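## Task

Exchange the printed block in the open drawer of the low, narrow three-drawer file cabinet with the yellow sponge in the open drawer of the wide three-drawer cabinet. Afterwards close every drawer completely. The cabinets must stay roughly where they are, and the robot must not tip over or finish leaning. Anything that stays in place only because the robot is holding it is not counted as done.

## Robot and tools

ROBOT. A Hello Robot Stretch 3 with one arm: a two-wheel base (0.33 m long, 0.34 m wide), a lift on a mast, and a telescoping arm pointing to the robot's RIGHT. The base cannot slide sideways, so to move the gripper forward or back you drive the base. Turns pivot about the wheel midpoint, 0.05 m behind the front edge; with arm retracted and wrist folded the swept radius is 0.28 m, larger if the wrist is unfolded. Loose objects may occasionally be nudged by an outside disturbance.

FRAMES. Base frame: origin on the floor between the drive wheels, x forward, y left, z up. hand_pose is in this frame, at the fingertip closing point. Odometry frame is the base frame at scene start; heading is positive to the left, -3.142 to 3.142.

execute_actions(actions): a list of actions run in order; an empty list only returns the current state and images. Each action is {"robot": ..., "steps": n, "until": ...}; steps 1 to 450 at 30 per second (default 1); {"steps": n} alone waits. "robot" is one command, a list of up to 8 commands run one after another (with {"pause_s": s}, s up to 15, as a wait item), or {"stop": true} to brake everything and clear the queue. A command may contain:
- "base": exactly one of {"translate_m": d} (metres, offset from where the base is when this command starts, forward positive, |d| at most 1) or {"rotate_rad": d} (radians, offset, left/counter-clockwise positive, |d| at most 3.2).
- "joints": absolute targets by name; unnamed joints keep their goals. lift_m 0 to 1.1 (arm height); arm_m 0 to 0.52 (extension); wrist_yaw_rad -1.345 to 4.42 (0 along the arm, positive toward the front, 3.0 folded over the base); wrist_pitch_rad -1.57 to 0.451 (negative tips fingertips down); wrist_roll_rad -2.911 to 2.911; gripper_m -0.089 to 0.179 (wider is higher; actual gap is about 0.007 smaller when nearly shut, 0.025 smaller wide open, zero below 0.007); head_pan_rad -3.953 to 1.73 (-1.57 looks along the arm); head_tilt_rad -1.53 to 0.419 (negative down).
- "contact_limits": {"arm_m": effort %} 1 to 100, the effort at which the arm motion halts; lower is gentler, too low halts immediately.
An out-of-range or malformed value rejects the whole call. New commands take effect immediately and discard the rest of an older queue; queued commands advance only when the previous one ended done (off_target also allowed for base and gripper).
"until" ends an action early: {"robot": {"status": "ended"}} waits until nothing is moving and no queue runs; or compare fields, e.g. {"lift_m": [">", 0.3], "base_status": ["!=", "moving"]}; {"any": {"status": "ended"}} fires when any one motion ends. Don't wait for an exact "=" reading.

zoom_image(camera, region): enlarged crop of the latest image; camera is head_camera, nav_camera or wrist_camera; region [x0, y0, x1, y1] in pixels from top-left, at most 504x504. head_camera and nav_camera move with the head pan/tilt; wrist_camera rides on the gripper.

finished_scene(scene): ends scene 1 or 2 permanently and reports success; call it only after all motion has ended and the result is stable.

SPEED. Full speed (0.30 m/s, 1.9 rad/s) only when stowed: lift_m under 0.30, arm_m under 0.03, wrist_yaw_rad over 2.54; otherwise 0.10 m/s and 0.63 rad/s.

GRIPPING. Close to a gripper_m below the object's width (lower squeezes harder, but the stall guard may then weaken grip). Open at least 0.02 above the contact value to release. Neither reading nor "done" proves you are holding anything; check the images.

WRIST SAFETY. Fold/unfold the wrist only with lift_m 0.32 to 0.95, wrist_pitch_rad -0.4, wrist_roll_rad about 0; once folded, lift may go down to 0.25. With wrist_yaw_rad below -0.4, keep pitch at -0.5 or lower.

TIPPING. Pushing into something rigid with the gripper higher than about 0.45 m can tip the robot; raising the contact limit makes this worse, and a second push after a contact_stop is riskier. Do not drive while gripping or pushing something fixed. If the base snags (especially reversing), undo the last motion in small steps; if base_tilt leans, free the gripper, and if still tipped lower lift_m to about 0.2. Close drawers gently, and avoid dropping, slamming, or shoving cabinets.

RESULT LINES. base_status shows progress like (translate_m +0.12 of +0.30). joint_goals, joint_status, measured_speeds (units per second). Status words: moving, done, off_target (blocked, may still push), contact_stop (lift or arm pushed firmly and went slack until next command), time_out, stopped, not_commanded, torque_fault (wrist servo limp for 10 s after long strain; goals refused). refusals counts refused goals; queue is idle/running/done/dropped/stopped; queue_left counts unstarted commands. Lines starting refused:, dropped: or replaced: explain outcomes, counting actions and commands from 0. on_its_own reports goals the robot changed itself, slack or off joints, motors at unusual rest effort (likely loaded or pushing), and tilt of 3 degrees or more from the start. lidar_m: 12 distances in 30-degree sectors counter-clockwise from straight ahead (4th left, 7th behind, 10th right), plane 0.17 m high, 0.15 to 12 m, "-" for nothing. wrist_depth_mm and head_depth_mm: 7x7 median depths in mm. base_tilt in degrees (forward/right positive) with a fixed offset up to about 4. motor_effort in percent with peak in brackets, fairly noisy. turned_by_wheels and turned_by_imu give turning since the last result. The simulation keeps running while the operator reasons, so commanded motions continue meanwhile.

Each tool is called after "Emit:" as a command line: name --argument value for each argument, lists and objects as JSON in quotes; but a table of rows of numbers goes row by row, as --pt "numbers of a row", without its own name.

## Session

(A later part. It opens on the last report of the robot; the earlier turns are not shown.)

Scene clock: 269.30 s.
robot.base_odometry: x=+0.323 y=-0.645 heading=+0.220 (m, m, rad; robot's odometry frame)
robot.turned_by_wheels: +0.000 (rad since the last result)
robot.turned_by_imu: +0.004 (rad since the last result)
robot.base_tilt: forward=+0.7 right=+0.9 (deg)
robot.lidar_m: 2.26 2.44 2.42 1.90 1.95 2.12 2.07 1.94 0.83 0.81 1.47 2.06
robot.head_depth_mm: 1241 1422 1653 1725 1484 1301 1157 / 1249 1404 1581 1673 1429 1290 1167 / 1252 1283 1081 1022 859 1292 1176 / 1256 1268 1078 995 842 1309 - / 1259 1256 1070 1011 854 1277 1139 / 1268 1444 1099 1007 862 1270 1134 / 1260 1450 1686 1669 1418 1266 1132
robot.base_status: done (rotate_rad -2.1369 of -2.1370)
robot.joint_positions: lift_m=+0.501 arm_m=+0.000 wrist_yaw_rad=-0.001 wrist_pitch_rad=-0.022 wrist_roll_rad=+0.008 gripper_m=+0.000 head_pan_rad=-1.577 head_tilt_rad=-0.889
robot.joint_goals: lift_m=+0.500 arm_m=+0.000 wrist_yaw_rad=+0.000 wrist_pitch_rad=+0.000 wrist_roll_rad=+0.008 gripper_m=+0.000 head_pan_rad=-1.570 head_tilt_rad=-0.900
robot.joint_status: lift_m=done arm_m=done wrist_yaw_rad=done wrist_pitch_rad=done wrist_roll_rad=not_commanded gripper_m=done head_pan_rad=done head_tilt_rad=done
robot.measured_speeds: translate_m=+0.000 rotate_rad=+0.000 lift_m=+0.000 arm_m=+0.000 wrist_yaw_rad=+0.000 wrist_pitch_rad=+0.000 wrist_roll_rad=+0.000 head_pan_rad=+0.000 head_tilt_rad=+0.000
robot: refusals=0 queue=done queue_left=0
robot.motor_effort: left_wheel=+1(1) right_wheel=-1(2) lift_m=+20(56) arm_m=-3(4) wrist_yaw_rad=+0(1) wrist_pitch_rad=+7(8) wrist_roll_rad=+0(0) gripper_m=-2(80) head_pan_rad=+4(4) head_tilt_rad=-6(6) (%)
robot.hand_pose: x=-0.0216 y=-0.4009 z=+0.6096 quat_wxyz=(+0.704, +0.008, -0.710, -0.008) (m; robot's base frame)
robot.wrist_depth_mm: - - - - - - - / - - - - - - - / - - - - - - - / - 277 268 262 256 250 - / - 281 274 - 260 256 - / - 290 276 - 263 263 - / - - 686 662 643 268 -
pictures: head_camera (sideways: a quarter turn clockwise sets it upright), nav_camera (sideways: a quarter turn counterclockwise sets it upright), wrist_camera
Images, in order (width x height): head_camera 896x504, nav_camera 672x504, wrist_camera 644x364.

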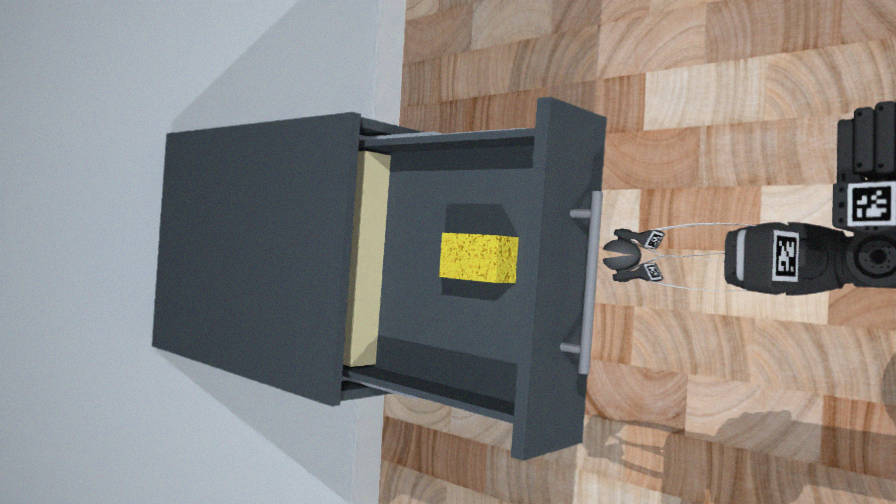

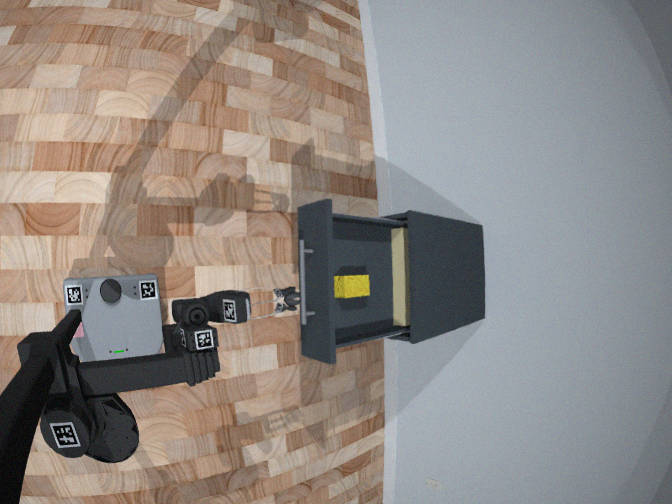

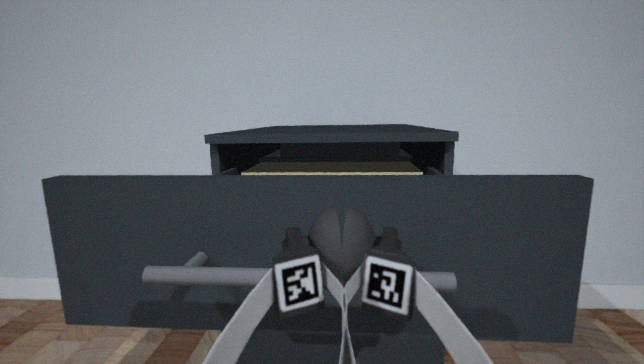

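Emit:
execute_actions --actions '[{"robot":[{"joints":{"arm_m":0.06},"contact_limits":{"arm_m":11}},{"joints":{"arm_m":0.365},"contact_limits":{"arm_m":11}},{"joints":{"arm_m":0.385},"contact_limits":{"arm_m":11}},{"joints":{"arm_m":0.40},"contact_limits":{"arm_m":11}}],"steps":400,"until":{"robot":{"status":"ended"}}}]'

Scene clock: 285.63 s.
robot.base_odometry: x=+0.323 y=-0.645 heading=+0.220 (m, m, rad; robot's odometry frame)
robot.turned_by_wheels: +0.000 (rad since the last result)
robot.turned_by_imu: +0.002 (rad since the last result)
robot.base_tilt: forward=+0.6 right=+0.8 (deg)
robot.lidar_m: 2.25 2.43 2.42 1.90 1.95 2.13 2.06 1.93 0.83 0.82 1.47 2.06
robot.head_depth_mm: 1245 1419 1656 1728 1484 1301 1158 / 1252 1396 1585 1685 1473 1295 1154 / 1247 1276 1027 1088 1423 1285 1145 / 1258 1262 1032 1094 1406 1287 1145 / 1262 1255 1038 1163 1401 1278 1137 / 1258 1444 1101 1605 1449 1272 1131 / 1272 1458 1700 1674 1445 1271 1134
robot.base_status: done (rotate_rad -2.1370 of -2.1370)
robot.joint_positions: lift_m=+0.501 arm_m=+0.399 wrist_yaw_rad=-0.005 wrist_pitch_rad=-0.020 wrist_roll_rad=+0.008 gripper_m=+0.000 head_pan_rad=-1.577 head_tilt_rad=-0.890
robot.joint_goals: lift_m=+0.500 arm_m=+0.400 wrist_yaw_rad=+0.000 wrist_pitch_rad=+0.000 wrist_roll_rad=+0.008 gripper_m=+0.000 head_pan_rad=-1.570 head_tilt_rad=-0.900
robot.joint_status: lift_m=done arm_m=done wrist_yaw_rad=done wrist_pitch_rad=done wrist_roll_rad=not_commanded gripper_m=done head_pan_rad=done head_tilt_rad=done
robot.measured_speeds: translate_m=+0.000 rotate_rad=+0.000 lift_m=+0.000 arm_m=+0.000 wrist_yaw_rad=+0.000 wrist_pitch_rad=+0.000 wrist_roll_rad=+0.000 head_pan_rad=+0.000 head_tilt_rad=+0.000
robot: refusals=0 queue=done queue_left=0
robot.motor_effort: left_wheel=+0(2) right_wheel=+0(4) lift_m=+20(20) arm_m=+5(8) wrist_yaw_rad=+5(24) wrist_pitch_rad=+6(7) wrist_roll_rad=+0(0) gripper_m=-2(4) head_pan_rad=+3(3) head_tilt_rad=-6(7) (%)
robot.contact_limits: arm_m 11 (drawing in: default 19, maximum 30; extending or still: default 24, maximum 40)
robot.hand_pose: x=-0.0226 y=-0.8000 z=+0.6101 quat_wxyz=(+0.704, +0.006, -0.710, -0.009) (m; robot's base frame)
robot.wrist_depth_mm: 769 771 757 744 729 726 715 / 801 779 751 762 744 736 754 / 815 823 807 699 633 748 743 / 196 190 186 182 178 174 171 / 200 196 191 187 182 178 175 / 206 202 197 - 186 183 180 / 213 185 164 162 162 186 185
pictures: head_camera (sideways: a quarter turn clockwise sets it upright), nav_camera (sideways: a quarter turn counterclockwise sets it upright), wrist_camera
Images, in order (width x height): head_camera 896x504, nav_camera 672x504, wrist_camera 644x364.

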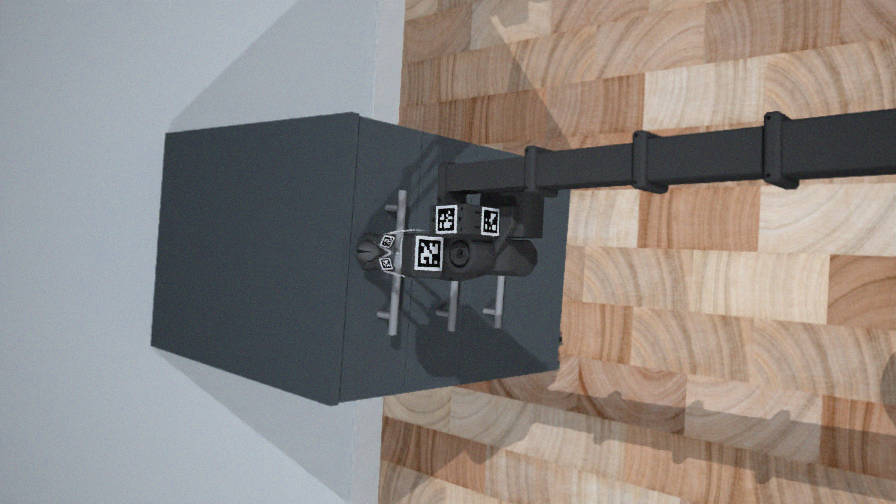

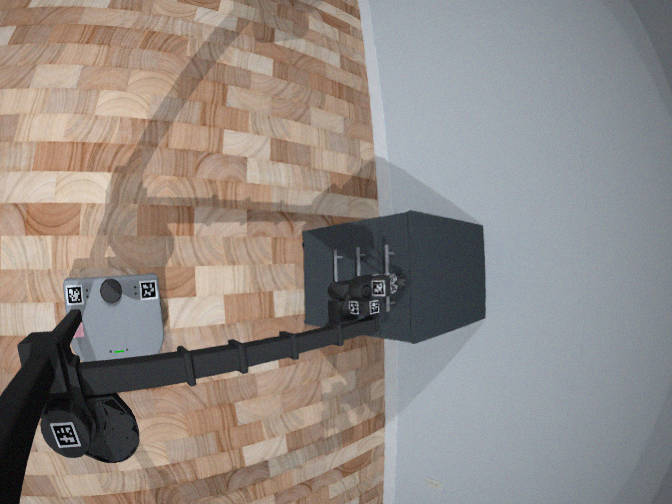

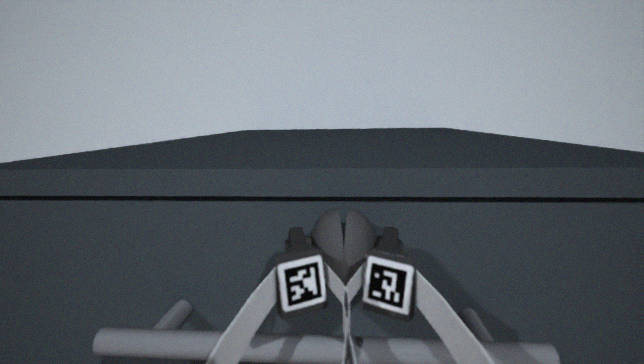

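Closed. Back off and check the third cabinet.

Emit:
execute_actions --actions '[{"robot":{"joints":{"arm_m":0.3,"head_pan_rad":0.55,"head_tilt_rad":-0.35}},"steps":400,"until":{"robot":{"status":"ended"}}}]'

Scene clock: 290.93 s.
robot.base_odometry: x=+0.323 y=-0.645 heading=+0.220 (m, m, rad; robot's odometry frame)
robot.turned_by_wheels: +0.000 (rad since the last result)
robot.turned_by_imu: +0.001 (rad since the last result)
robot.base_tilt: forward=+0.7 right=+1.0 (deg)
robot.lidar_m: 2.25 2.43 2.41 1.90 1.95 2.13 2.07 1.94 0.84 0.82 1.47 2.06
robot.head_depth_mm: 2354 2437 2541 2630 2680 2017 1588 / 2441 2563 2682 2796 2745 2003 1578 / 2603 2679 2831 2967 2710 2005 1574 / 2733 2871 2989 2782 2718 1968 1564 / 2892 3062 3147 2503 2552 1952 1549 / 2923 3053 3243 3232 2617 1949 1539 / 2648 2747 2912 3014 2585 1921 1520
robot.base_status: done (rotate_rad -2.1370 of -2.1370)
robot.joint_positions: lift_m=+0.501 arm_m=+0.300 wrist_yaw_rad=-0.002 wrist_pitch_rad=-0.020 wrist_roll_rad=+0.008 gripper_m=+0.000 head_pan_rad=+0.543 head_tilt_rad=-0.359
robot.joint_goals: lift_m=+0.500 arm_m=+0.300 wrist_yaw_rad=+0.000 wrist_pitch_rad=+0.000 wrist_roll_rad=+0.008 gripper_m=+0.000 head_pan_rad=+0.550 head_tilt_rad=-0.350
robot.joint_status: lift_m=done arm_m=done wrist_yaw_rad=done wrist_pitch_rad=done wrist_roll_rad=not_commanded gripper_m=done head_pan_rad=done head_tilt_rad=done
robot.measured_speeds: translate_m=+0.000 rotate_rad=+0.000 lift_m=+0.000 arm_m=+0.000 wrist_yaw_rad=+0.000 wrist_pitch_rad=+0.000 wrist_roll_rad=+0.000 head_pan_rad=+0.000 head_tilt_rad=+0.000
robot: refusals=0 queue=done queue_left=0
robot.motor_effort: left_wheel=+0(0) right_wheel=-1(1) lift_m=+21(20) arm_m=-3(4) wrist_yaw_rad=+3(5) wrist_pitch_rad=+6(6) wrist_roll_rad=+0(0) gripper_m=-2(2) head_pan_rad=+4(42) head_tilt_rad=+5(40) (%)
robot.hand_pose: x=-0.0219 y=-0.7010 z=+0.6101 quat_wxyz=(+0.704, +0.007, -0.710, -0.008) (m; robot's base frame)
robot.wrist_depth_mm: 902 846 829 830 816 816 812 / 885 857 881 865 844 814 841 / 935 925 895 713 647 856 853 / 960 298 294 285 279 272 860 / 982 306 299 - 284 282 901 / - 318 309 - 289 287 930 / - 328 318 308 302 297 946
pictures: head_camera (sideways: a quarter turn clockwise sets it upright), nav_camera (sideways: a quarter turn counterclockwise sets it upright), wrist_camera
Images, in order (width x height): head_camera 896x504, nav_camera 672x504, wrist_camera 644x364.

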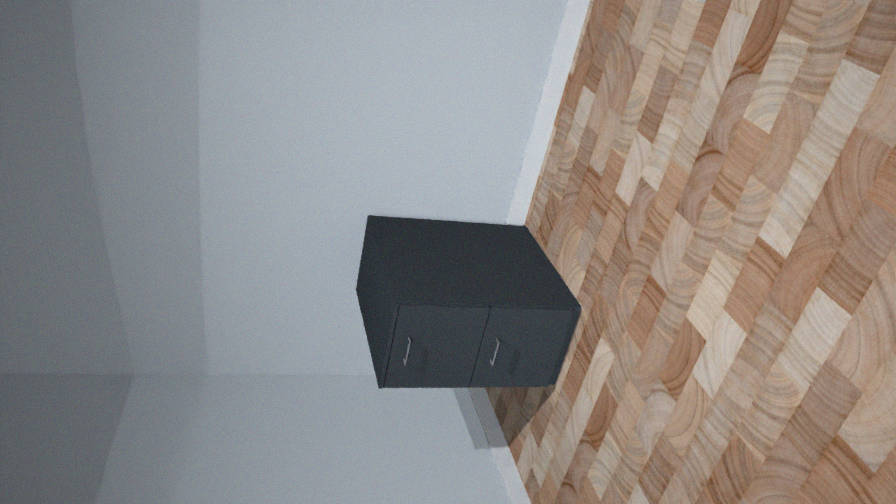

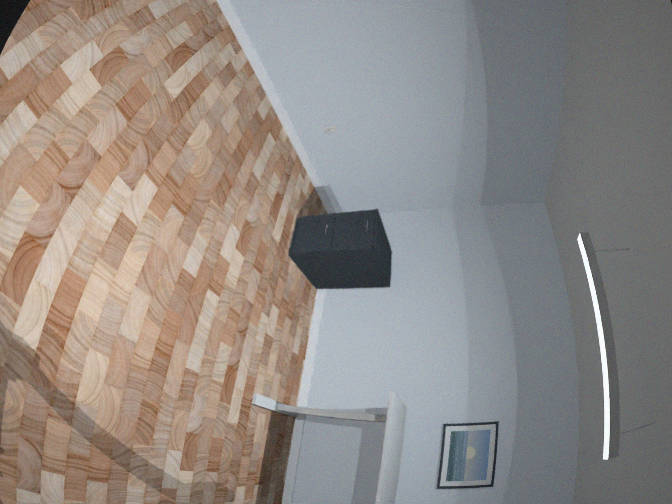

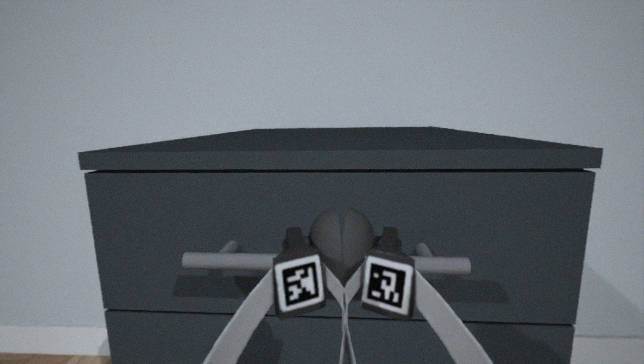

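Emit:
finished_scene --scene 1

The scene is finished: the task was done.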